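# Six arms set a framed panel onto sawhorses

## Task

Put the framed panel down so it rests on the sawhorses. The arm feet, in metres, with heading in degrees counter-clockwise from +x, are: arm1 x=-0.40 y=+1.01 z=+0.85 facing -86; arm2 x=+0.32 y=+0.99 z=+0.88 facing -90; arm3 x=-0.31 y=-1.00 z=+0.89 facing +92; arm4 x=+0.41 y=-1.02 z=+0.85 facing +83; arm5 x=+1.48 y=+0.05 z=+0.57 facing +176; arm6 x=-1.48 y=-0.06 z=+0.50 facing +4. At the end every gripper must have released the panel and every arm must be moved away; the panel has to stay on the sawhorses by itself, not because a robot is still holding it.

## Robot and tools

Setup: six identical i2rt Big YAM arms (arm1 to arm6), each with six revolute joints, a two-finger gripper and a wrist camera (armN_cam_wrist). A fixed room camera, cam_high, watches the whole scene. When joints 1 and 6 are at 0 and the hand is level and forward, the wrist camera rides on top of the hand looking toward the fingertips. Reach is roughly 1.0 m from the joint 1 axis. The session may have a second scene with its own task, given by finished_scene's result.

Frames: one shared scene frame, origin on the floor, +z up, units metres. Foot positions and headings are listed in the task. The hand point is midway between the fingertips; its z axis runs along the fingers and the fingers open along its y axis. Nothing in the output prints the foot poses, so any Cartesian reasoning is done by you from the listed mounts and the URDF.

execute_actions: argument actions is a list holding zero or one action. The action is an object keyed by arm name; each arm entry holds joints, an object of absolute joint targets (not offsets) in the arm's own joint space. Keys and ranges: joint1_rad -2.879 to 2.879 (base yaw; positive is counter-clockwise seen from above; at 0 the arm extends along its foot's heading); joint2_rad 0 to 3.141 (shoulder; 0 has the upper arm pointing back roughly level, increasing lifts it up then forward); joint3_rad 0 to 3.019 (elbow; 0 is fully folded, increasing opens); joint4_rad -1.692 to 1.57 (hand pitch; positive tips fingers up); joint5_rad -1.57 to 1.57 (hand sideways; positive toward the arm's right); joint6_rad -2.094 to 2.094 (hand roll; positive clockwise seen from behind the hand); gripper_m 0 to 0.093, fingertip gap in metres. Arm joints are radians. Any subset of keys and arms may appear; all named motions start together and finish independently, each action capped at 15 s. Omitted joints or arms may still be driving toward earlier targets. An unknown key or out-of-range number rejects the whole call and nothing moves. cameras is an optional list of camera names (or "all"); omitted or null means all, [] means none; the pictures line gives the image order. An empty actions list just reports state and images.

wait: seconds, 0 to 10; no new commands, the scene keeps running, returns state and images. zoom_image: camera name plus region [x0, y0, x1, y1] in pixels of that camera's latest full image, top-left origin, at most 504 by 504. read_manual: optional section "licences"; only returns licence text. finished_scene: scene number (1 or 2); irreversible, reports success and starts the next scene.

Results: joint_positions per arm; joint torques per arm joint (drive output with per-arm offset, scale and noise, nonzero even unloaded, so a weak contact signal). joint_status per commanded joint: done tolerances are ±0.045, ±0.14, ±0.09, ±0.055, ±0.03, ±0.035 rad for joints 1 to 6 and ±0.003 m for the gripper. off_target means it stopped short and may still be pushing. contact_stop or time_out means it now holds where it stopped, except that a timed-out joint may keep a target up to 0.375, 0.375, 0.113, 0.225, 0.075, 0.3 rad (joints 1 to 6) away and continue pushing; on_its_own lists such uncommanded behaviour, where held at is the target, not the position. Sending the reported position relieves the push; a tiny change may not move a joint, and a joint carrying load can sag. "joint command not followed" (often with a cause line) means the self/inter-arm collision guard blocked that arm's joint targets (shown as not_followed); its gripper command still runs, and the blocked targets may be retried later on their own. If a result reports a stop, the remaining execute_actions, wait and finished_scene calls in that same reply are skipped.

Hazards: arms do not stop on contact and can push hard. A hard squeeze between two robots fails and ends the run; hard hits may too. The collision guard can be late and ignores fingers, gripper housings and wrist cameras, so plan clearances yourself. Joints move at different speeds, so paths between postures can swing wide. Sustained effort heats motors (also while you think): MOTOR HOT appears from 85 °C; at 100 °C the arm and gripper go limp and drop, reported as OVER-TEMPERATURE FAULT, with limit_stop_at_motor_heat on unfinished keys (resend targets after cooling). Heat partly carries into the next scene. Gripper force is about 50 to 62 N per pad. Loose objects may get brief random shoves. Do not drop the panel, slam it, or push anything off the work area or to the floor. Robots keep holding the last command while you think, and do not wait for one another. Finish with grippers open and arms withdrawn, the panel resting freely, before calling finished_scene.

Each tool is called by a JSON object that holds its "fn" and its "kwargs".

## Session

{"fn": "execute_actions", "kwargs": {"actions": []}}

Scene clock: 0.00 s.
Joint torques (N m, as the arm reports them, + toward a larger angle): no reading
arm1.joint_positions: joint1_rad=+0.162 joint2_rad=+0.476 joint3_rad=+1.415 joint4_rad=-1.319 joint5_rad=-0.045 joint6_rad=+0.391 gripper_m=+0.094
arm1.joint_status: not commanded
arm1.hand: x=-0.3484 y=+0.8470 z=+1.4329 quat_wxyz=(-0.504, -0.618, -0.553, +0.242) (m; scene frame)
arm2.joint_positions: joint1_rad=-0.197 joint2_rad=+0.467 joint3_rad=+1.462 joint4_rad=-1.480 joint5_rad=+0.286 joint6_rad=-0.248 gripper_m=+0.094
arm2.joint_status: not commanded
arm2.hand: x=+0.2416 y=+0.8607 z=+1.4468 quat_wxyz=(-0.165, -0.639, -0.566, +0.494) (m; scene frame)
arm3.joint_positions: joint1_rad=-0.236 joint2_rad=+0.443 joint3_rad=+1.328 joint4_rad=-1.222 joint5_rad=-0.098 joint6_rad=-0.424 gripper_m=+0.094
arm3.joint_status: not commanded
arm3.hand: x=-0.2793 y=-0.8135 z=+1.4528 quat_wxyz=(-0.490, +0.654, -0.491, -0.301) (m; scene frame)
arm4.joint_positions: joint1_rad=+0.149 joint2_rad=+0.485 joint3_rad=+1.416 joint4_rad=-1.229 joint5_rad=-0.167 joint6_rad=+0.274 gripper_m=+0.095
arm4.joint_status: not commanded
arm4.hand: x=+0.3679 y=-0.8436 z=+1.4489 quat_wxyz=(-0.299, +0.536, -0.598, -0.516) (m; scene frame)
arm5.joint_positions: joint1_rad=+0.248 joint2_rad=+0.514 joint3_rad=+1.379 joint4_rad=-1.349 joint5_rad=+0.200 joint6_rad=+0.178 gripper_m=+0.094
arm5.joint_status: not commanded
arm5.hand: x=+1.2845 y=+0.0527 z=+1.1196 quat_wxyz=(+0.008, +0.851, -0.056, -0.522) (m; scene frame)
arm6.joint_positions: joint1_rad=-0.283 joint2_rad=+0.586 joint3_rad=+1.408 joint4_rad=-1.319 joint5_rad=-0.130 joint6_rad=-0.232 gripper_m=+0.095
arm6.joint_status: not commanded
arm6.hand: x=-1.2598 y=-0.0793 z=+1.0658 quat_wxyz=(-0.513, +0.043, -0.855, +0.062) (m; scene frame)
pictures: arm1_cam_wrist, arm2_cam_wrist, arm3_cam_wrist, arm4_cam_wrist, arm5_cam_wrist, arm6_cam_wrist, cam_high
Images, in order (width x height): arm1_cam_wrist 616x616, arm2_cam_wrist 616x616, arm3_cam_wrist 616x616, arm4_cam_wrist 616x616, arm5_cam_wrist 616x616, arm6_cam_wrist 616x616, cam_high 504x504.

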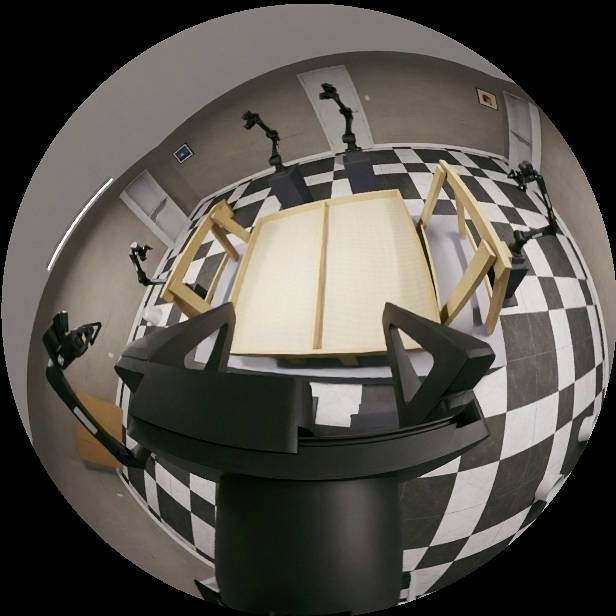

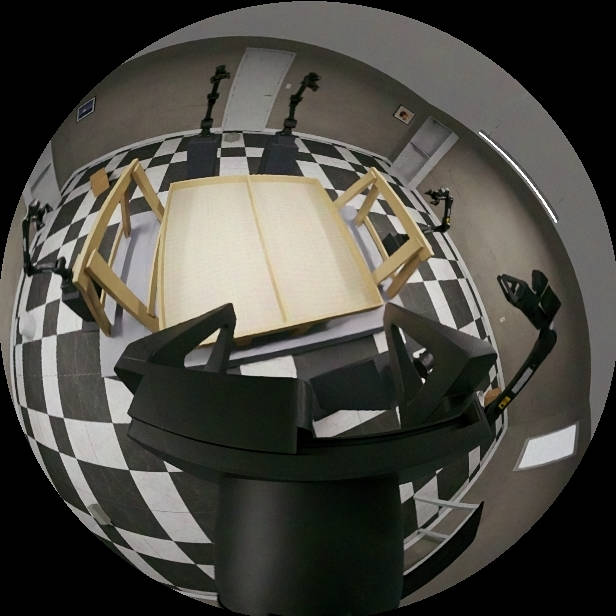

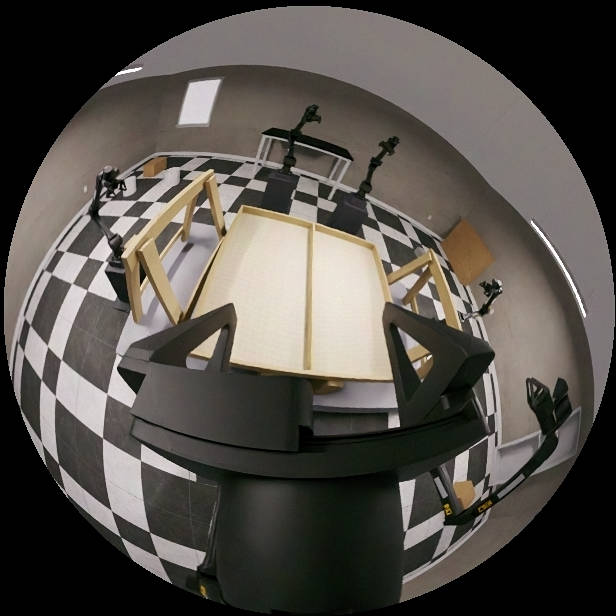

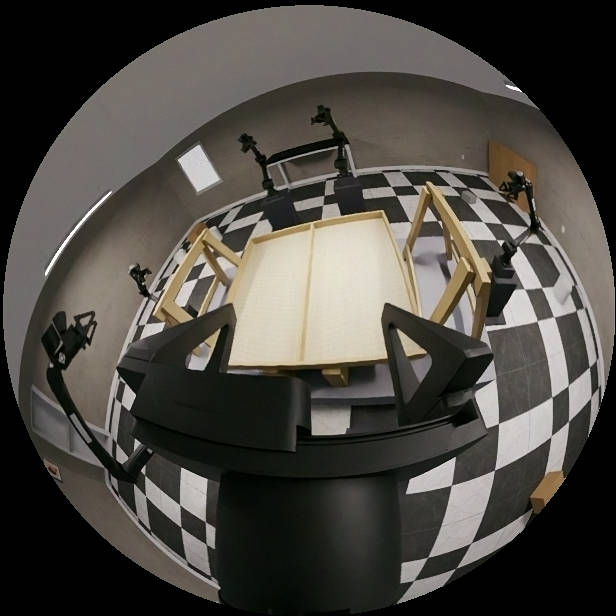

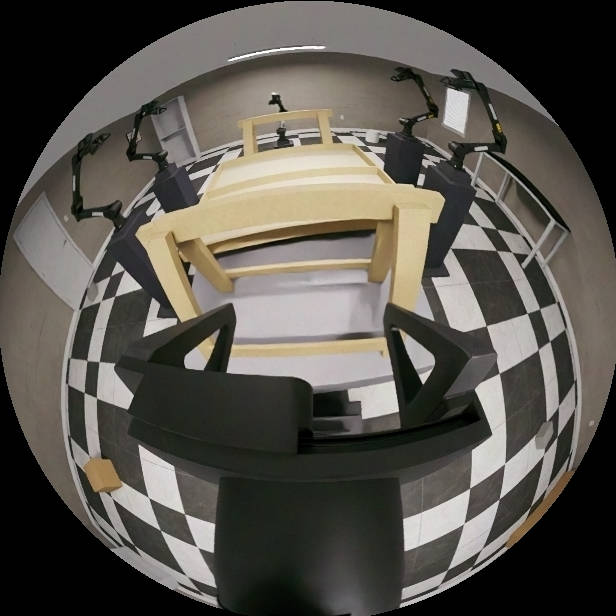

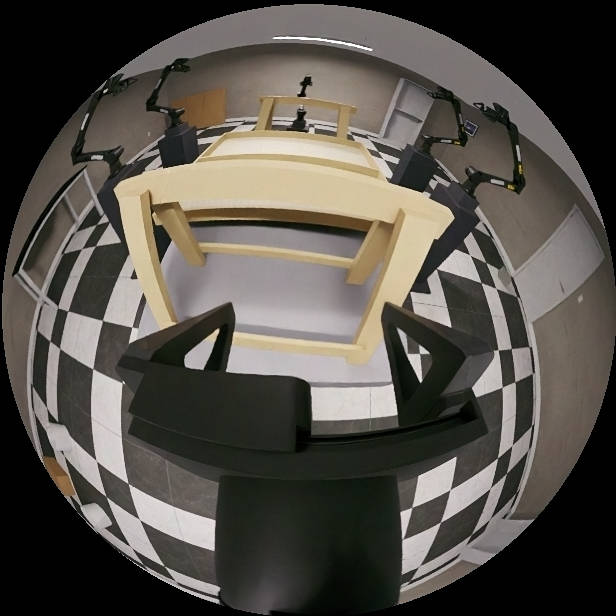

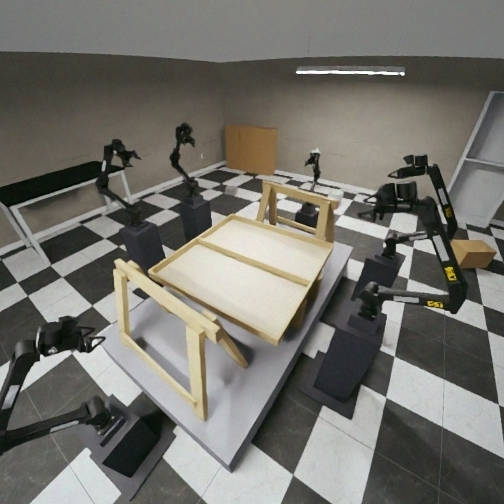

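{"fn": "execute_actions", "kwargs": {"actions": [{"arm1":{"joints":{"joint1_rad":-0.07,"joint2_rad":1.96,"joint3_rad":0.875,"joint4_rad":-0.47,"joint5_rad":0,"joint6_rad":1.57}},"arm2":{"joints":{"joint1_rad":0,"joint2_rad":2.04,"joint3_rad":0.915,"joint4_rad":-0.425,"joint5_rad":0,"joint6_rad":-1.57}},"arm3":{"joints":{"joint1_rad":-0.035,"joint2_rad":2.07,"joint3_rad":0.935,"joint4_rad":-0.42,"joint5_rad":0,"joint6_rad":-1.57}},"arm4":{"joints":{"joint1_rad":0.122,"joint2_rad":1.98,"joint3_rad":0.935,"joint4_rad":-0.51,"joint5_rad":0,"joint6_rad":1.57}},"arm5":{"joints":{"joint1_rad":0.2,"joint2_rad":1.418,"joint3_rad":0.37,"joint4_rad":-0.02,"joint5_rad":0,"joint6_rad":1.57}},"arm6":{"joints":{"joint1_rad":0.08,"joint2_rad":1.173,"joint3_rad":0.44,"joint4_rad":-0.32,"joint5_rad":0,"joint6_rad":1.57}}}]}}

Scene clock: 20.40 s.
Joint torques (N m, as the arm reports them, + toward a larger angle): arm1=[ -1.8  -16.53   4.61   0.77   0.34   0.15] | arm2=[  1.61 -13.97   3.54   0.27  -0.27  -0.16] | arm3=[  0.75 -15.56   2.84   1.4   -0.01  -0.1 ] | arm4=[ -2.39 -13.4    4.72   1.44   0.36   0.26] | arm5=[-0.14 -3.81  7.06  2.02 -0.03  0.07] | arm6=[-0.27 -8.03  8.2   2.19  0.09  0.1 ]
arm1.joint_positions: joint1_rad=-0.066 joint2_rad=+1.954 joint3_rad=+0.873 joint4_rad=-0.479 joint5_rad=-0.002 joint6_rad=+1.561 gripper_m=+0.094
arm1.joint_status: all done
arm1.hand: x=-0.4021 y=+0.6011 z=+0.7260 quat_wxyz=(-0.006, -1.000, -0.011, +0.007) (m; scene frame)
arm2.joint_positions: joint1_rad=-0.004 joint2_rad=+2.056 joint3_rad=+0.908 joint4_rad=-0.435 joint5_rad=+0.003 joint6_rad=-1.559 gripper_m=+0.094
arm2.joint_status: all done
arm2.hand: x=+0.3125 y=+0.5803 z=+0.7115 quat_wxyz=(+0.001, -0.009, -1.000, -0.013) (m; scene frame)
arm3.joint_positions: joint1_rad=-0.045 joint2_rad=+2.071 joint3_rad=+0.938 joint4_rad=-0.435 joint5_rad=-0.004 joint6_rad=-1.558 gripper_m=+0.094
arm3.joint_status: all done
arm3.hand: x=-0.3055 y=-0.5756 z=+0.7208 quat_wxyz=(+0.003, +1.000, -0.011, -0.009) (m; scene frame)
arm4.joint_positions: joint1_rad=+0.134 joint2_rad=+1.978 joint3_rad=+0.934 joint4_rad=-0.522 joint5_rad=-0.003 joint6_rad=+1.554 gripper_m=+0.095
arm4.joint_status: all done
arm4.hand: x=+0.4010 y=-0.5922 z=+0.7235 quat_wxyz=(-0.004, +0.018, -1.000, -0.004) (m; scene frame)
arm5.joint_positions: joint1_rad=+0.207 joint2_rad=+1.404 joint3_rad=+0.366 joint4_rad=-0.042 joint5_rad=+0.003 joint6_rad=+1.560 gripper_m=+0.094
arm5.joint_status: all done
arm5.hand: x=+1.1417 y=+0.0043 z=+0.5358 quat_wxyz=(+0.183, +0.732, -0.637, -0.161) (m; scene frame)
arm6.joint_positions: joint1_rad=+0.080 joint2_rad=+1.193 joint3_rad=+0.431 joint4_rad=-0.341 joint5_rad=-0.001 joint6_rad=+1.553 gripper_m=+0.095
arm6.joint_status: all done
arm6.hand: x=-1.1462 y=-0.0095 z=+0.5306 quat_wxyz=(-0.157, -0.627, -0.743, -0.174) (m; scene frame)
pictures: arm1_cam_wrist, arm2_cam_wrist, arm3_cam_wrist, arm4_cam_wrist, arm5_cam_wrist, arm6_cam_wrist, cam_high
Images, in order (width x height): arm1_cam_wrist 616x616, arm2_cam_wrist 616x616, arm3_cam_wrist 616x616, arm4_cam_wrist 616x616, arm5_cam_wrist 616x616, arm6_cam_wrist 616x616, cam_high 504x504.

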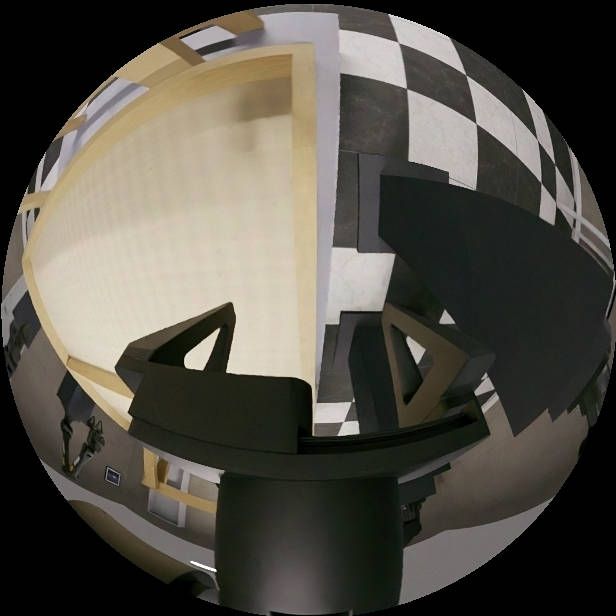

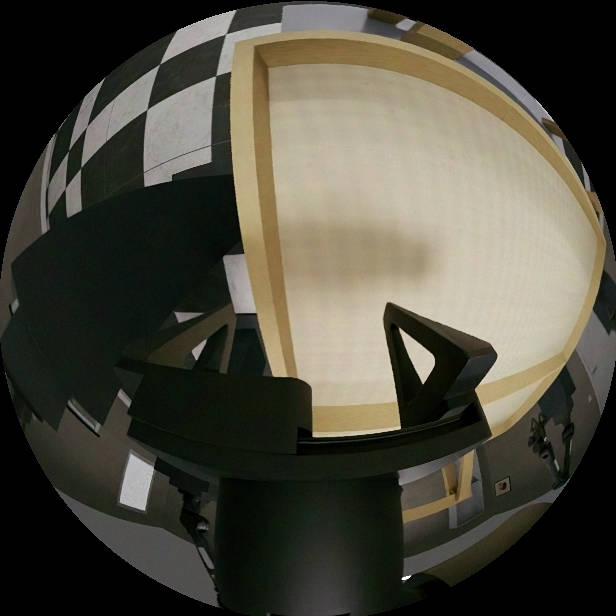

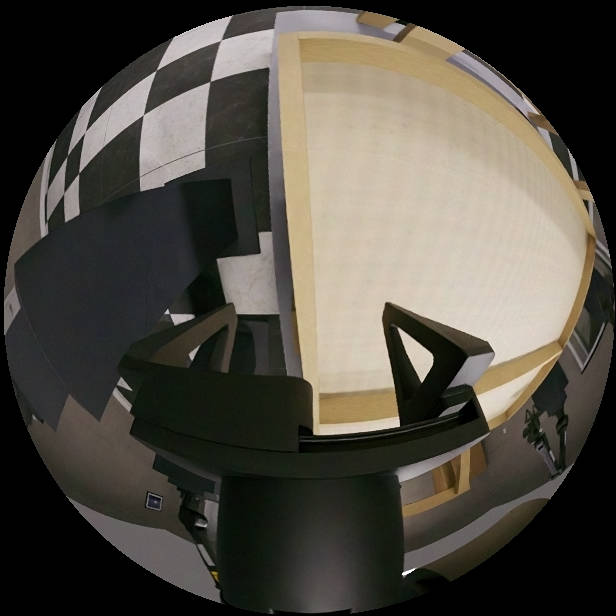

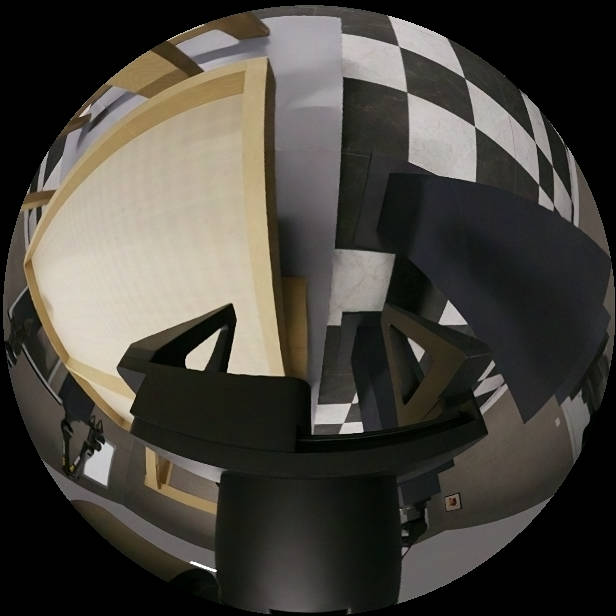

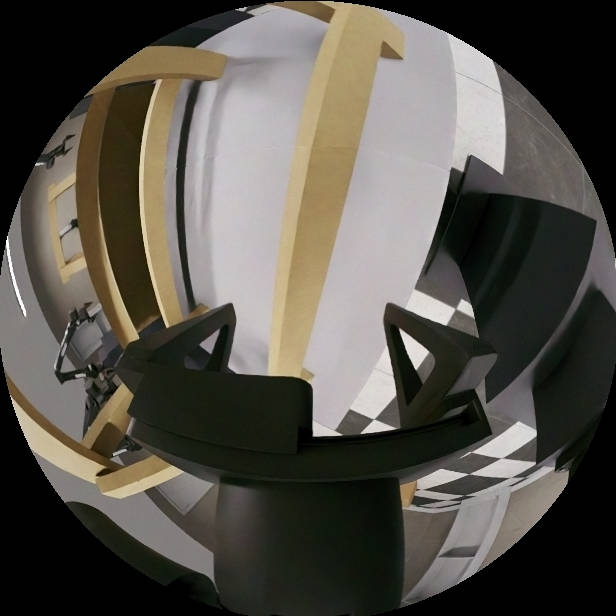

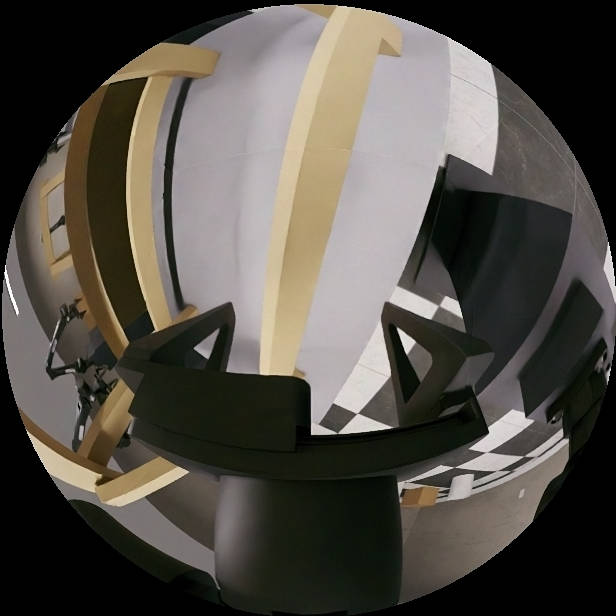

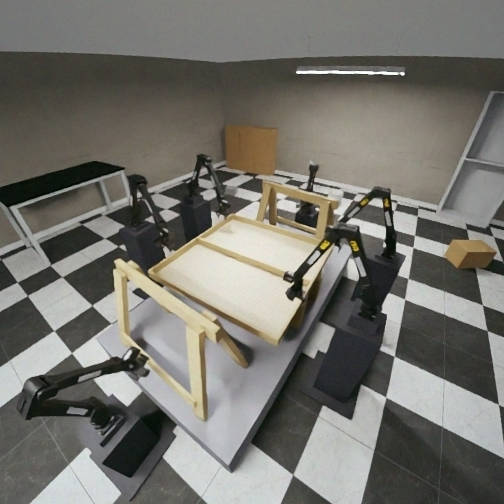

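{"fn": "execute_actions", "kwargs": {"actions": [{"arm1":{"joints":{"joint2_rad":2.07,"joint3_rad":0.905,"joint4_rad":-0.39,"joint6_rad":1.52}},"arm2":{"joints":{"joint2_rad":2.087,"joint3_rad":0.783,"joint4_rad":-0.26,"joint6_rad":-1.62}},"arm3":{"joints":{"joint2_rad":2.17,"joint3_rad":0.955,"joint4_rad":-0.335,"joint6_rad":-1.63}},"arm4":{"joints":{"joint2_rad":2.15,"joint3_rad":1.12,"joint4_rad":-0.533,"joint6_rad":1.53}},"arm5":{"joints":{"joint1_rad":0.11,"joint2_rad":1.57,"joint3_rad":0.395,"joint4_rad":0.095,"joint6_rad":1.65}},"arm6":{"joints":{"joint1_rad":-0.02,"joint2_rad":1.31,"joint3_rad":0.45,"joint4_rad":-0.205,"joint6_rad":1.65}}}], "cameras": []}}

{"fn": "execute_actions", "kwargs": {"actions": [{"arm1":{"joints":{"joint2_rad":2.17,"joint3_rad":0.925,"joint4_rad":-0.315}},"arm2":{"joints":{"joint2_rad":2.165,"joint3_rad":0.8,"joint4_rad":-0.2}},"arm3":{"joints":{"joint2_rad":2.25,"joint3_rad":0.985,"joint4_rad":-0.29}},"arm4":{"joints":{"joint2_rad":2.22,"joint3_rad":1.13,"joint4_rad":-0.484}},"arm5":{"joints":{"joint2_rad":1.718,"joint3_rad":0.43,"joint4_rad":0.215}},"arm6":{"joints":{"joint2_rad":1.447,"joint3_rad":0.465,"joint4_rad":-0.075}}}]}}

Scene clock: 56.40 s.
Joint torques (N m, as the arm reports them, + toward a larger angle): arm1=[ -1.78 -17.49   4.54   0.69   0.34  -0.01] | arm2=[  1.61 -12.16   2.51   0.24  -0.26  -0.16] | arm3=[  0.71 -15.53   3.41   1.36  -0.01  -0.1 ] | arm4=[ -2.12 -15.45   6.5    0.7    0.35   0.03] | arm5=[ 0.18 -4.8   7.38  1.78 -0.01  0.07] | arm6=[-0.42 -7.04  8.24  2.21  0.05  0.09]
arm1.joint_positions: joint1_rad=-0.066 joint2_rad=+2.062 joint3_rad=+0.895 joint4_rad=-0.397 joint5_rad=-0.002 joint6_rad=+1.528 gripper_m=+0.094
arm1.joint_status: all done
arm1.hand: x=-0.4027 y=+0.5976 z=+0.6879 quat_wxyz=(-0.004, -1.000, -0.027, +0.007) (m; scene frame)
arm2.joint_positions: joint1_rad=-0.004 joint2_rad=+2.095 joint3_rad=+0.772 joint4_rad=-0.270 joint5_rad=+0.003 joint6_rad=-1.609 gripper_m=+0.094
arm2.joint_status: all done
arm2.hand: x=+0.3130 y=+0.6343 z=+0.6810 quat_wxyz=(+0.001, +0.016, -1.000, -0.018) (m; scene frame)
arm3.joint_positions: joint1_rad=-0.045 joint2_rad=+2.170 joint3_rad=+0.938 joint4_rad=-0.350 joint5_rad=-0.004 joint6_rad=-1.618 gripper_m=+0.094
arm3.joint_status: all done
arm3.hand: x=-0.3061 y=-0.5859 z=+0.6814 quat_wxyz=(+0.010, +1.000, +0.019, -0.009) (m; scene frame)
arm4.joint_positions: joint1_rad=+0.134 joint2_rad=+2.142 joint3_rad=+1.096 joint4_rad=-0.527 joint5_rad=-0.002 joint6_rad=+1.546 gripper_m=+0.095
arm4.joint_status: all done
arm4.hand: x=+0.4005 y=-0.5450 z=+0.6841 quat_wxyz=(-0.004, +0.022, -1.000, +0.000) (m; scene frame)
arm5.joint_positions: joint1_rad=+0.113 joint2_rad=+1.561 joint3_rad=+0.372 joint4_rad=+0.073 joint5_rad=+0.002 joint6_rad=+1.640 gripper_m=+0.094
arm5.joint_status: all done
arm5.hand: x=+1.1385 y=+0.0354 z=+0.5008 quat_wxyz=(+0.169, +0.677, -0.701, -0.150) (m; scene frame)
arm6.joint_positions: joint1_rad=-0.018 joint2_rad=+1.309 joint3_rad=+0.431 joint4_rad=-0.226 joint5_rad=-0.001 joint6_rad=+1.633 gripper_m=+0.095
arm6.joint_status: all done
arm6.hand: x=-1.1314 y=-0.0419 z=+0.5068 quat_wxyz=(-0.159, -0.691, -0.684, -0.172) (m; scene frame)
pictures: none
No camera images: the call's "cameras" was empty. Leave "cameras" out to get every camera's image.

Scene clock: 57.30 s.
Joint torques (N m, as the arm reports them, + toward a larger angle): arm1=[ -1.49 -17.08   3.63   0.63   0.35  -0.01] | arm2=[  1.59 -12.49   1.84   0.2   -0.26  -0.16] | arm3=[  0.78 -15.49   2.86   1.3   -0.01  -0.1 ] | arm4=[ -2.05 -15.05   5.87   1.22   0.35   0.03] | arm5=[-0.3  -6.54  5.32  1.86 -0.02  0.11] | arm6=[-0.35 -8.31  8.46  2.19  0.05  0.08]
arm1.joint_positions: joint1_rad=-0.066 joint2_rad=+2.161 joint3_rad=+0.918 joint4_rad=-0.322 joint5_rad=-0.002 joint6_rad=+1.528 gripper_m=+0.094
arm1.joint_status: all done
arm1.hand: x=-0.4032 y=+0.5964 z=+0.6526 quat_wxyz=(-0.003, -1.000, -0.027, +0.007) (m; scene frame)
arm2.joint_positions: joint1_rad=-0.004 joint2_rad=+2.171 joint3_rad=+0.793 joint4_rad=-0.209 joint5_rad=+0.003 joint6_rad=-1.610 gripper_m=+0.094
arm2.joint_status: all done
arm2.hand: x=+0.3130 y=+0.6321 z=+0.6567 quat_wxyz=(+0.001, +0.016, -1.000, -0.015) (m; scene frame)
arm3.joint_positions: joint1_rad=-0.045 joint2_rad=+2.242 joint3_rad=+0.972 joint4_rad=-0.302 joint5_rad=-0.004 joint6_rad=-1.619 gripper_m=+0.094
arm3.joint_status: all done
arm3.hand: x=-0.3064 y=-0.5786 z=+0.6567 quat_wxyz=(+0.005, +1.000, +0.019, -0.009) (m; scene frame)
arm4.joint_positions: joint1_rad=+0.134 joint2_rad=+2.209 joint3_rad=+1.107 joint4_rad=-0.495 joint5_rad=-0.002 joint6_rad=+1.546 gripper_m=+0.095
arm4.joint_status: all done
arm4.hand: x=+0.4009 y=-0.5513 z=+0.6559 quat_wxyz=(-0.004, +0.022, -1.000, +0.011) (m; scene frame)
arm5.joint_positions: joint1_rad=+0.113 joint2_rad=+1.706 joint3_rad=+0.419 joint4_rad=+0.193 joint5_rad=+0.002 joint6_rad=+1.640 gripper_m=+0.094
arm5.joint_status: all done
arm5.hand: x=+1.1152 y=+0.0345 z=+0.4775 quat_wxyz=(+0.177, +0.675, -0.699, -0.157) (m; scene frame)
arm6.joint_positions: joint1_rad=-0.018 joint2_rad=+1.446 joint3_rad=+0.431 joint4_rad=-0.096 joint5_rad=-0.001 joint6_rad=+1.634 gripper_m=+0.095
arm6.joint_status: all done
arm6.hand: x=-1.1224 y=-0.0417 z=+0.4764 quat_wxyz=(-0.156, -0.691, -0.685, -0.170) (m; scene frame)
pictures: arm1_cam_wrist, arm2_cam_wrist, arm3_cam_wrist, arm4_cam_wrist, arm5_cam_wrist, arm6_cam_wrist, cam_high
Images, in order (width x height): arm1_cam_wrist 616x616, arm2_cam_wrist 616x616, arm3_cam_wrist 616x616, arm4_cam_wrist 616x616, arm5_cam_wrist 616x616, arm6_cam_wrist 616x616, cam_high 504x504.

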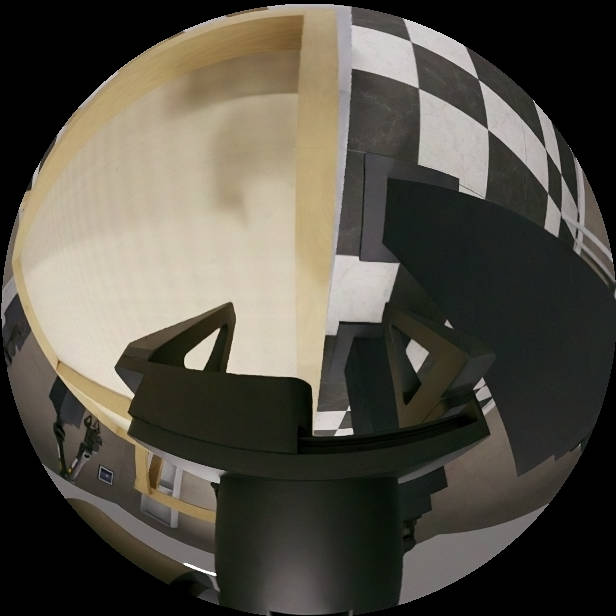

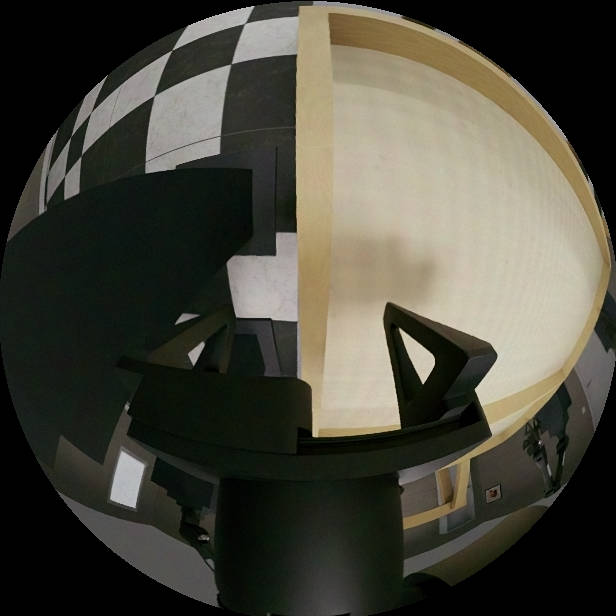

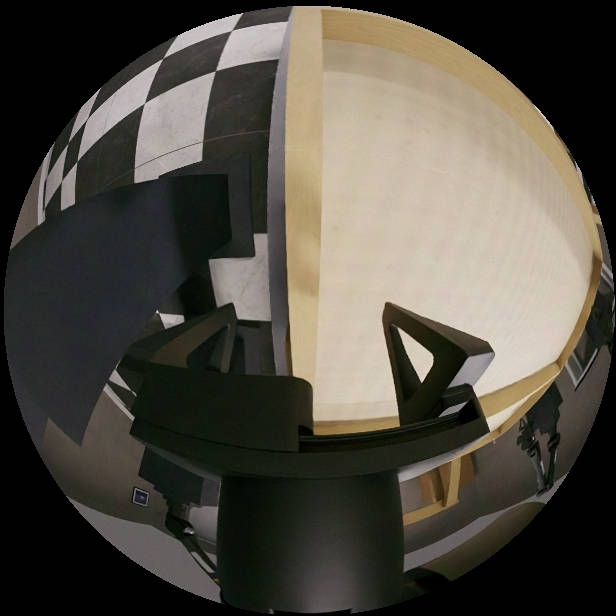

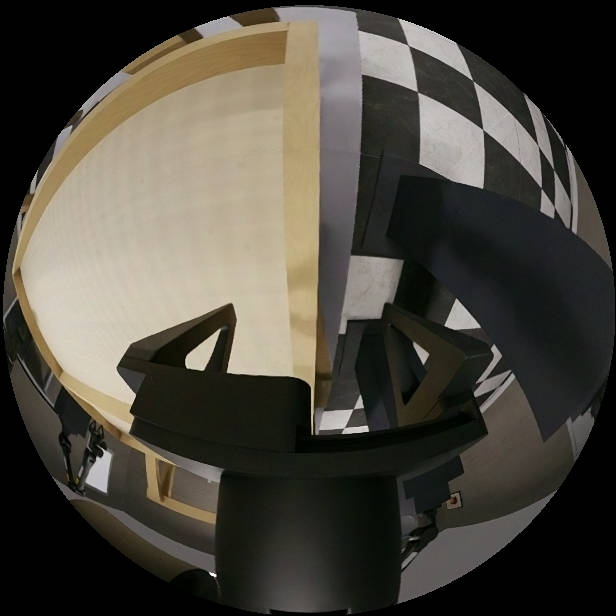

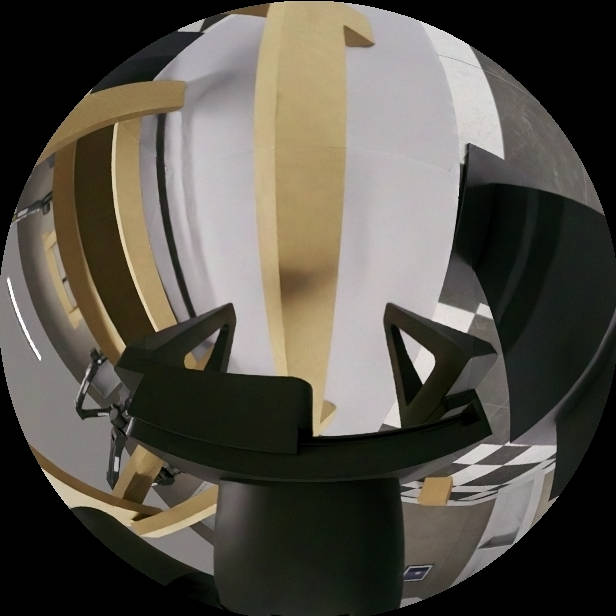

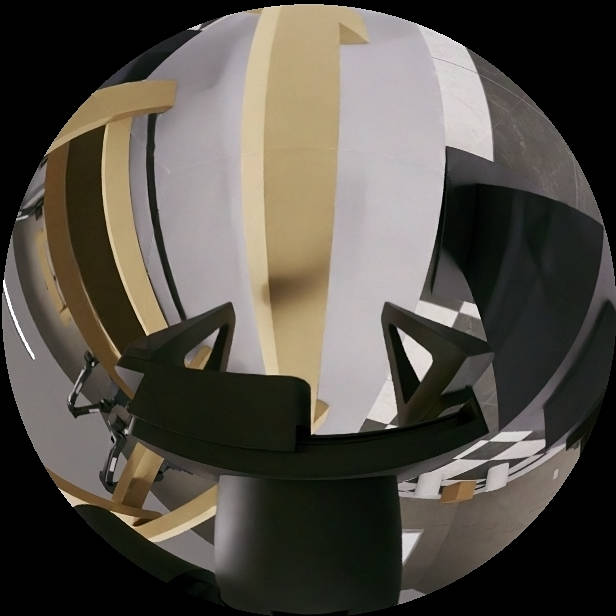

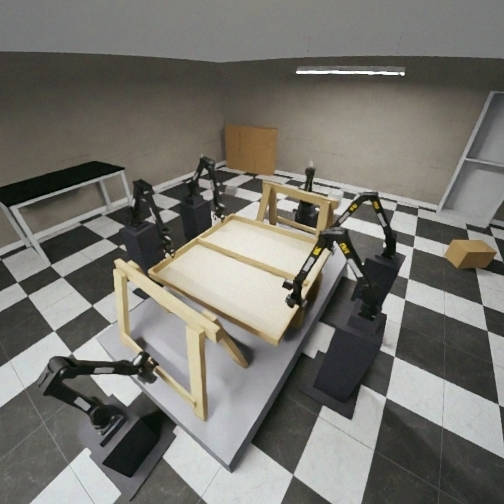

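{"fn": "execute_actions", "kwargs": {"actions": [{"arm1":{"joints":{"joint2_rad":2.25,"joint3_rad":0.948,"joint4_rad":-0.265}},"arm2":{"joints":{"joint2_rad":2.255,"joint3_rad":0.835,"joint4_rad":-0.14}},"arm3":{"joints":{"joint2_rad":2.33,"joint3_rad":1.012,"joint4_rad":-0.245}},"arm4":{"joints":{"joint2_rad":2.295,"joint3_rad":1.155,"joint4_rad":-0.43}},"arm5":{"joints":{"joint1_rad":0.16,"joint2_rad":1.87,"joint3_rad":0.5,"joint4_rad":0.3}},"arm6":{"joints":{"joint1_rad":0.02,"joint2_rad":1.61,"joint3_rad":0.52,"joint4_rad":0.05}}}], "cameras": []}}

{"fn": "execute_actions", "kwargs": {"actions": [{"arm1":{"joints":{"joint2_rad":2.335,"joint3_rad":0.972,"joint4_rad":-0.215}},"arm2":{"joints":{"joint2_rad":2.345,"joint3_rad":0.87,"joint4_rad":-0.085}},"arm3":{"joints":{"joint2_rad":2.405,"joint3_rad":1.039,"joint4_rad":-0.2}},"arm4":{"joints":{"joint2_rad":2.365,"joint3_rad":1.178,"joint4_rad":-0.38}},"arm5":{"joints":{"joint2_rad":2.02,"joint3_rad":0.57,"joint4_rad":0.38}},"arm6":{"joints":{"joint2_rad":1.78,"joint3_rad":0.565,"joint4_rad":0.165}}}], "cameras": []}}

{"fn": "execute_actions", "kwargs": {"actions": [{"arm1":{"joints":{"gripper_m":0}},"arm2":{"joints":{"gripper_m":0}},"arm3":{"joints":{"gripper_m":0}},"arm4":{"joints":{"gripper_m":0}}}], "cameras": ["arm5_cam_wrist","arm6_cam_wrist"]}}

Scene clock: 75.00 s.
Joint torques (N m, as the arm reports them, + toward a larger angle): arm1=[ -1.8  -17.54   3.1    0.63   0.35  -0.01] | arm2=[  1.63 -12.93   1.23   0.2   -0.26  -0.16] | arm3=[  0.87 -15.99   2.41   1.27  -0.01  -0.1 ] | arm4=[ -2.33 -15.99   5.14   1.12   0.33   0.01] | arm5=[ 0.82 -7.66  3.95  1.66 -0.04  0.08] | arm6=[  0.03 -10.07   6.47   2.23   0.05   0.06]
arm1.joint_positions: joint1_rad=-0.066 joint2_rad=+2.236 joint3_rad=+0.942 joint4_rad=-0.272 joint5_rad=-0.002 joint6_rad=+1.528 gripper_m=+0.094
arm1.joint_status: all done
arm1.hand: x=-0.4036 y=+0.5952 z=+0.6258 quat_wxyz=(-0.003, -1.000, -0.027, +0.007) (m; scene frame)
arm2.joint_positions: joint1_rad=-0.004 joint2_rad=+2.262 joint3_rad=+0.833 joint4_rad=-0.148 joint5_rad=+0.003 joint6_rad=-1.610 gripper_m=+0.094
arm2.joint_status: all done
arm2.hand: x=+0.3130 y=+0.6256 z=+0.6276 quat_wxyz=(+0.001, +0.016, -1.000, -0.010) (m; scene frame)
arm3.joint_positions: joint1_rad=-0.045 joint2_rad=+2.324 joint3_rad=+1.001 joint4_rad=-0.258 joint5_rad=-0.004 joint6_rad=-1.619 gripper_m=+0.094
arm3.joint_status: all done
arm3.hand: x=-0.3068 y=-0.5806 z=+0.6267 quat_wxyz=(+0.009, +1.000, +0.019, -0.009) (m; scene frame)
arm4.joint_positions: joint1_rad=+0.134 joint2_rad=+2.283 joint3_rad=+1.138 joint4_rad=-0.439 joint5_rad=-0.002 joint6_rad=+1.545 gripper_m=+0.095
arm4.joint_status: all done
arm4.hand: x=+0.4011 y=-0.5444 z=+0.6273 quat_wxyz=(-0.004, +0.022, -1.000, +0.005) (m; scene frame)
arm5.joint_positions: joint1_rad=+0.155 joint2_rad=+1.856 joint3_rad=+0.496 joint4_rad=+0.281 joint5_rad=+0.002 joint6_rad=+1.641 gripper_m=+0.094
arm5.joint_status: all done
arm5.hand: x=+1.0865 y=+0.0168 z=+0.4507 quat_wxyz=(+0.186, +0.688, -0.684, -0.158) (m; scene frame)
arm6.joint_positions: joint1_rad=+0.014 joint2_rad=+1.607 joint3_rad=+0.502 joint4_rad=+0.029 joint5_rad=-0.001 joint6_rad=+1.634 gripper_m=+0.095
arm6.joint_status: all done
arm6.hand: x=-1.0842 y=-0.0274 z=+0.4553 quat_wxyz=(-0.165, -0.678, -0.693, -0.185) (m; scene frame)
pictures: none
No camera images: the call's "cameras" was empty. Leave "cameras" out to get every camera's image.

Scene clock: 75.97 s.
Joint torques (N m, as the arm reports them, + toward a larger angle): arm1=[ -1.65 -18.21   2.36   0.54   0.34   0.  ] | arm2=[  1.63 -13.12   0.72   0.09  -0.26  -0.16] | arm3=[  0.83 -15.93   1.91   1.31  -0.01  -0.1 ] | arm4=[ -1.87 -16.76   4.63   1.17   0.37   0.01] | arm5=[ 0.49 -8.57  3.82  1.81  0.06  0.07] | arm6=[  0.13 -10.4    6.06   2.31  -0.1    0.04]
arm1.joint_positions: joint1_rad=-0.066 joint2_rad=+2.323 joint3_rad=+0.969 joint4_rad=-0.222 joint5_rad=-0.002 joint6_rad=+1.527 gripper_m=+0.094
arm1.joint_status: all done
arm1.hand: x=-0.4041 y=+0.5987 z=+0.5943 quat_wxyz=(+0.002, -1.000, -0.028, +0.007) (m; scene frame)
arm2.joint_positions: joint1_rad=-0.004 joint2_rad=+2.352 joint3_rad=+0.868 joint4_rad=-0.093 joint5_rad=+0.003 joint6_rad=-1.610 gripper_m=+0.094
arm2.joint_status: all done
arm2.hand: x=+0.3130 y=+0.6254 z=+0.5978 quat_wxyz=(+0.001, +0.016, -1.000, -0.010) (m; scene frame)
arm3.joint_positions: joint1_rad=-0.045 joint2_rad=+2.397 joint3_rad=+1.030 joint4_rad=-0.213 joint5_rad=-0.004 joint6_rad=-1.619 gripper_m=+0.094
arm3.joint_status: all done
arm3.hand: x=-0.3072 y=-0.5810 z=+0.5996 quat_wxyz=(+0.009, +1.000, +0.019, -0.009) (m; scene frame)
arm4.joint_positions: joint1_rad=+0.134 joint2_rad=+2.353 joint3_rad=+1.162 joint4_rad=-0.390 joint5_rad=-0.002 joint6_rad=+1.545 gripper_m=+0.095
arm4.joint_status: all done
arm4.hand: x=+0.4013 y=-0.5433 z=+0.5990 quat_wxyz=(-0.004, +0.022, -1.000, +0.004) (m; scene frame)
arm5.joint_positions: joint1_rad=+0.156 joint2_rad=+2.009 joint3_rad=+0.556 joint4_rad=+0.358 joint5_rad=+0.000 joint6_rad=+1.641 gripper_m=+0.094
arm5.joint_status: all done
arm5.hand: x=+1.0743 y=+0.0150 z=+0.4132 quat_wxyz=(+0.181, +0.689, -0.685, -0.152) (m; scene frame)
arm6.joint_positions: joint1_rad=+0.015 joint2_rad=+1.766 joint3_rad=+0.539 joint4_rad=+0.142 joint5_rad=+0.003 joint6_rad=+1.637 gripper_m=+0.095
arm6.joint_status: all done
arm6.hand: x=-1.0706 y=-0.0266 z=+0.4182 quat_wxyz=(-0.163, -0.679, -0.693, -0.180) (m; scene frame)
pictures: none
No camera images: the call's "cameras" was empty. Leave "cameras" out to get every camera's image.

Scene clock: 76.70 s.
Joint torques (N m, as the arm reports them, + toward a larger angle): arm1=[ -1.62 -17.95   2.35   0.47   0.35  -0.08] | arm2=[  1.62 -13.1    1.24   0.04  -0.27  -0.15] | arm3=[  0.8  -15.96   1.96   1.25  -0.02  -0.14] | arm4=[ -1.93 -16.15   5.13   1.3    0.3    0.04] | arm5=[ 0.57 -9.21  3.82  1.85  0.05  0.11] | arm6=[  0.02 -10.25   6.16   2.3   -0.11   0.03]
arm1.joint_positions: joint1_rad=-0.066 joint2_rad=+2.323 joint3_rad=+0.969 joint4_rad=-0.217 joint5_rad=-0.003 joint6_rad=+1.535 gripper_m=+0.018
arm1.joint_status: gripper_m off_target (ended at +0.018, target +0.000)
arm1.hand: x=-0.4040 y=+0.5973 z=+0.5943 quat_wxyz=(+0.000, -1.000, -0.024, +0.006) (m; scene frame)
arm2.joint_positions: joint1_rad=-0.004 joint2_rad=+2.353 joint3_rad=+0.860 joint4_rad=-0.090 joint5_rad=+0.003 joint6_rad=-1.611 gripper_m=+0.019
arm2.joint_status: gripper_m off_target (ended at +0.019, target +0.000)
arm2.hand: x=+0.3129 y=+0.6301 z=+0.5974 quat_wxyz=(+0.001, +0.017, -1.000, -0.013) (m; scene frame)
arm3.joint_positions: joint1_rad=-0.045 joint2_rad=+2.397 joint3_rad=+1.029 joint4_rad=-0.212 joint5_rad=-0.003 joint6_rad=-1.615 gripper_m=+0.018
arm3.joint_status: gripper_m off_target (ended at +0.018, target +0.000)
arm3.hand: x=-0.3071 y=-0.5815 z=+0.5995 quat_wxyz=(+0.009, +1.000, +0.017, -0.009) (m; scene frame)
arm4.joint_positions: joint1_rad=+0.134 joint2_rad=+2.353 joint3_rad=+1.157 joint4_rad=-0.395 joint5_rad=-0.002 joint6_rad=+1.545 gripper_m=+0.019
arm4.joint_status: gripper_m off_target (ended at +0.019, target +0.000)
arm4.hand: x=+0.4015 y=-0.5476 z=+0.5983 quat_wxyz=(-0.004, +0.023, -1.000, +0.009) (m; scene frame)
arm5.joint_positions: joint1_rad=+0.156 joint2_rad=+2.009 joint3_rad=+0.556 joint4_rad=+0.358 joint5_rad=+0.000 joint6_rad=+1.641 gripper_m=+0.094
arm5.joint_status: not commanded
arm5.hand: x=+1.0743 y=+0.0150 z=+0.4132 quat_wxyz=(+0.181, +0.689, -0.685, -0.152) (m; scene frame)
arm6.joint_positions: joint1_rad=+0.015 joint2_rad=+1.766 joint3_rad=+0.539 joint4_rad=+0.142 joint5_rad=+0.003 joint6_rad=+1.637 gripper_m=+0.095
arm6.joint_status: not commanded
arm6.hand: x=-1.0706 y=-0.0266 z=+0.4182 quat_wxyz=(-0.163, -0.679, -0.693, -0.180) (m; scene frame)
pictures: arm5_cam_wrist, arm6_cam_wrist
Images, in order (width x height): arm5_cam_wrist 616x616, arm6_cam_wrist 616x616.

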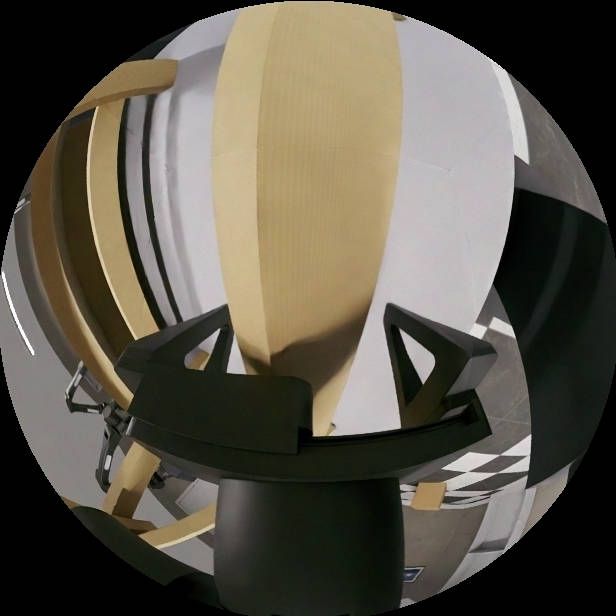

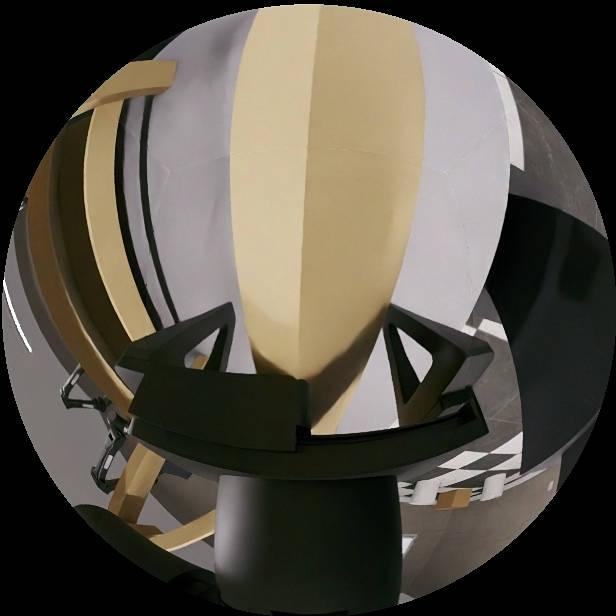

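{"fn": "execute_actions", "kwargs": {"actions": [{"arm1":{"joints":{"joint2_rad":2.084,"joint3_rad":0.964,"joint4_rad":-0.3}},"arm2":{"joints":{"joint2_rad":2.141,"joint3_rad":0.836,"joint4_rad":-0.161}},"arm3":{"joints":{"joint2_rad":2.165,"joint3_rad":1.01,"joint4_rad":-0.283}},"arm4":{"joints":{"joint2_rad":2.14,"joint3_rad":1.177,"joint4_rad":-0.445}}}], "cameras": []}}

{"fn": "execute_actions", "kwargs": {"actions": [{"arm1":{"joints":{"joint2_rad":1.95,"joint3_rad":0.948,"joint4_rad":-0.413}},"arm2":{"joints":{"joint2_rad":1.99,"joint3_rad":0.809,"joint4_rad":-0.274}},"arm3":{"joints":{"joint2_rad":2.03,"joint3_rad":0.984,"joint4_rad":-0.382}},"arm4":{"joints":{"joint2_rad":2.025,"joint3_rad":1.161,"joint4_rad":-0.539}}}], "cameras": []}}

{"fn": "execute_actions", "kwargs": {"actions": [{"arm1":{"joints":{"joint2_rad":1.82,"joint3_rad":0.951,"joint4_rad":-0.537}},"arm2":{"joints":{"joint2_rad":1.84,"joint3_rad":0.803,"joint4_rad":-0.406}},"arm3":{"joints":{"joint2_rad":1.9,"joint3_rad":0.977,"joint4_rad":-0.495}},"arm4":{"joints":{"joint2_rad":1.915,"joint3_rad":1.162,"joint4_rad":-0.643}}}], "cameras": []}}

{"fn": "execute_actions", "kwargs": {"actions": [{"arm1":{"joints":{"joint2_rad":1.7,"joint3_rad":0.97,"joint4_rad":-0.671}},"arm2":{"joints":{"joint2_rad":1.7,"joint3_rad":0.82,"joint4_rad":-0.552}},"arm3":{"joints":{"joint2_rad":1.775,"joint3_rad":0.99,"joint4_rad":-0.62}},"arm4":{"joints":{"joint2_rad":1.82,"joint3_rad":1.175,"joint4_rad":-0.757}}}], "cameras": []}}

{"fn": "execute_actions", "kwargs": {"actions": [{"arm1":{"joints":{"joint2_rad":1.43,"joint3_rad":1.157,"joint4_rad":-1.09}},"arm2":{"joints":{"joint2_rad":1.385,"joint3_rad":1.0,"joint4_rad":-1.012}},"arm3":{"joints":{"joint2_rad":1.488,"joint3_rad":1.155,"joint4_rad":-1.026}},"arm4":{"joints":{"joint2_rad":1.6,"joint3_rad":1.355,"joint4_rad":-1.126}},"arm5":{"joints":{"joint2_rad":2.02,"joint3_rad":0.93,"joint4_rad":0.5}},"arm6":{"joints":{"joint2_rad":1.84,"joint3_rad":0.9,"joint4_rad":0.32}}}], "cameras": ["cam_high"]}}

Scene clock: 118.37 s.
Joint torques (N m, as the arm reports them, + toward a larger angle): arm1=[ -1.73 -28.35   6.22   0.44  -0.13  -0.1 ] | arm2=[  1.64 -19.99   2.41  -0.72  -0.7   -0.15] | arm3=[  0.76 -25.08   3.42   0.46   0.16  -0.14] | arm4=[ -2.13 -27.15   6.69   0.63   0.63   0.04] | arm5=[ 0.99 -8.86  3.86  1.8   0.07  0.07] | arm6=[  0.01 -10.31   6.15   2.32  -0.11   0.03]
arm1.joint_positions: joint1_rad=-0.068 joint2_rad=+2.190 joint3_rad=+0.923 joint4_rad=-0.302 joint5_rad=+0.007 joint6_rad=+1.537 gripper_m=+0.018
arm1.joint_status: all done
arm1.hand: x=-0.4057 y=+0.5984 z=+0.6419 quat_wxyz=(-0.001, -1.000, -0.022, +0.011) (m; scene frame)
arm2.joint_positions: joint1_rad=-0.004 joint2_rad=+2.252 joint3_rad=+0.815 joint4_rad=-0.146 joint5_rad=+0.013 joint6_rad=-1.611 gripper_m=+0.019
arm2.joint_status: all done
arm2.hand: x=+0.3112 y=+0.6329 z=+0.6301 quat_wxyz=(+0.006, +0.017, -1.000, -0.014) (m; scene frame)
arm3.joint_positions: joint1_rad=-0.045 joint2_rad=+2.279 joint3_rad=+0.986 joint4_rad=-0.274 joint5_rad=-0.009 joint6_rad=-1.615 gripper_m=+0.018
arm3.joint_status: all done
arm3.hand: x=-0.3074 y=-0.5766 z=+0.6433 quat_wxyz=(+0.002, +1.000, +0.017, -0.011) (m; scene frame)
arm4.joint_positions: joint1_rad=+0.131 joint2_rad=+2.280 joint3_rad=+1.141 joint4_rad=-0.439 joint5_rad=-0.010 joint6_rad=+1.540 gripper_m=+0.019
arm4.joint_status: joint2_rad time_out (moved -0.072 of -0.213); the others done
arm4.on_its_own: joint2_rad reads +2.280 and still pushes toward +2.140 since a time_out
arm4.hand: x=+0.4013 y=-0.5416 z=+0.6289 quat_wxyz=(+0.000, +0.023, -1.000, +0.002) (m; scene frame)
arm5.joint_positions: joint1_rad=+0.156 joint2_rad=+2.009 joint3_rad=+0.556 joint4_rad=+0.358 joint5_rad=+0.000 joint6_rad=+1.641 gripper_m=+0.094
arm5.joint_status: not commanded
arm5.hand: x=+1.0743 y=+0.0150 z=+0.4132 quat_wxyz=(+0.181, +0.689, -0.685, -0.152) (m; scene frame)
arm6.joint_positions: joint1_rad=+0.015 joint2_rad=+1.766 joint3_rad=+0.539 joint4_rad=+0.142 joint5_rad=+0.003 joint6_rad=+1.637 gripper_m=+0.095
arm6.joint_status: not commanded
arm6.hand: x=-1.0706 y=-0.0266 z=+0.4182 quat_wxyz=(-0.163, -0.679, -0.693, -0.180) (m; scene frame)
pictures: none
No camera images: the call's "cameras" was empty. Leave "cameras" out to get every camera's image.

not run: a stop came earlier in this reply.

not run: a stop came earlier in this reply.

not run: a stop came earlier in this reply.

not run: a stop came earlier in this reply.


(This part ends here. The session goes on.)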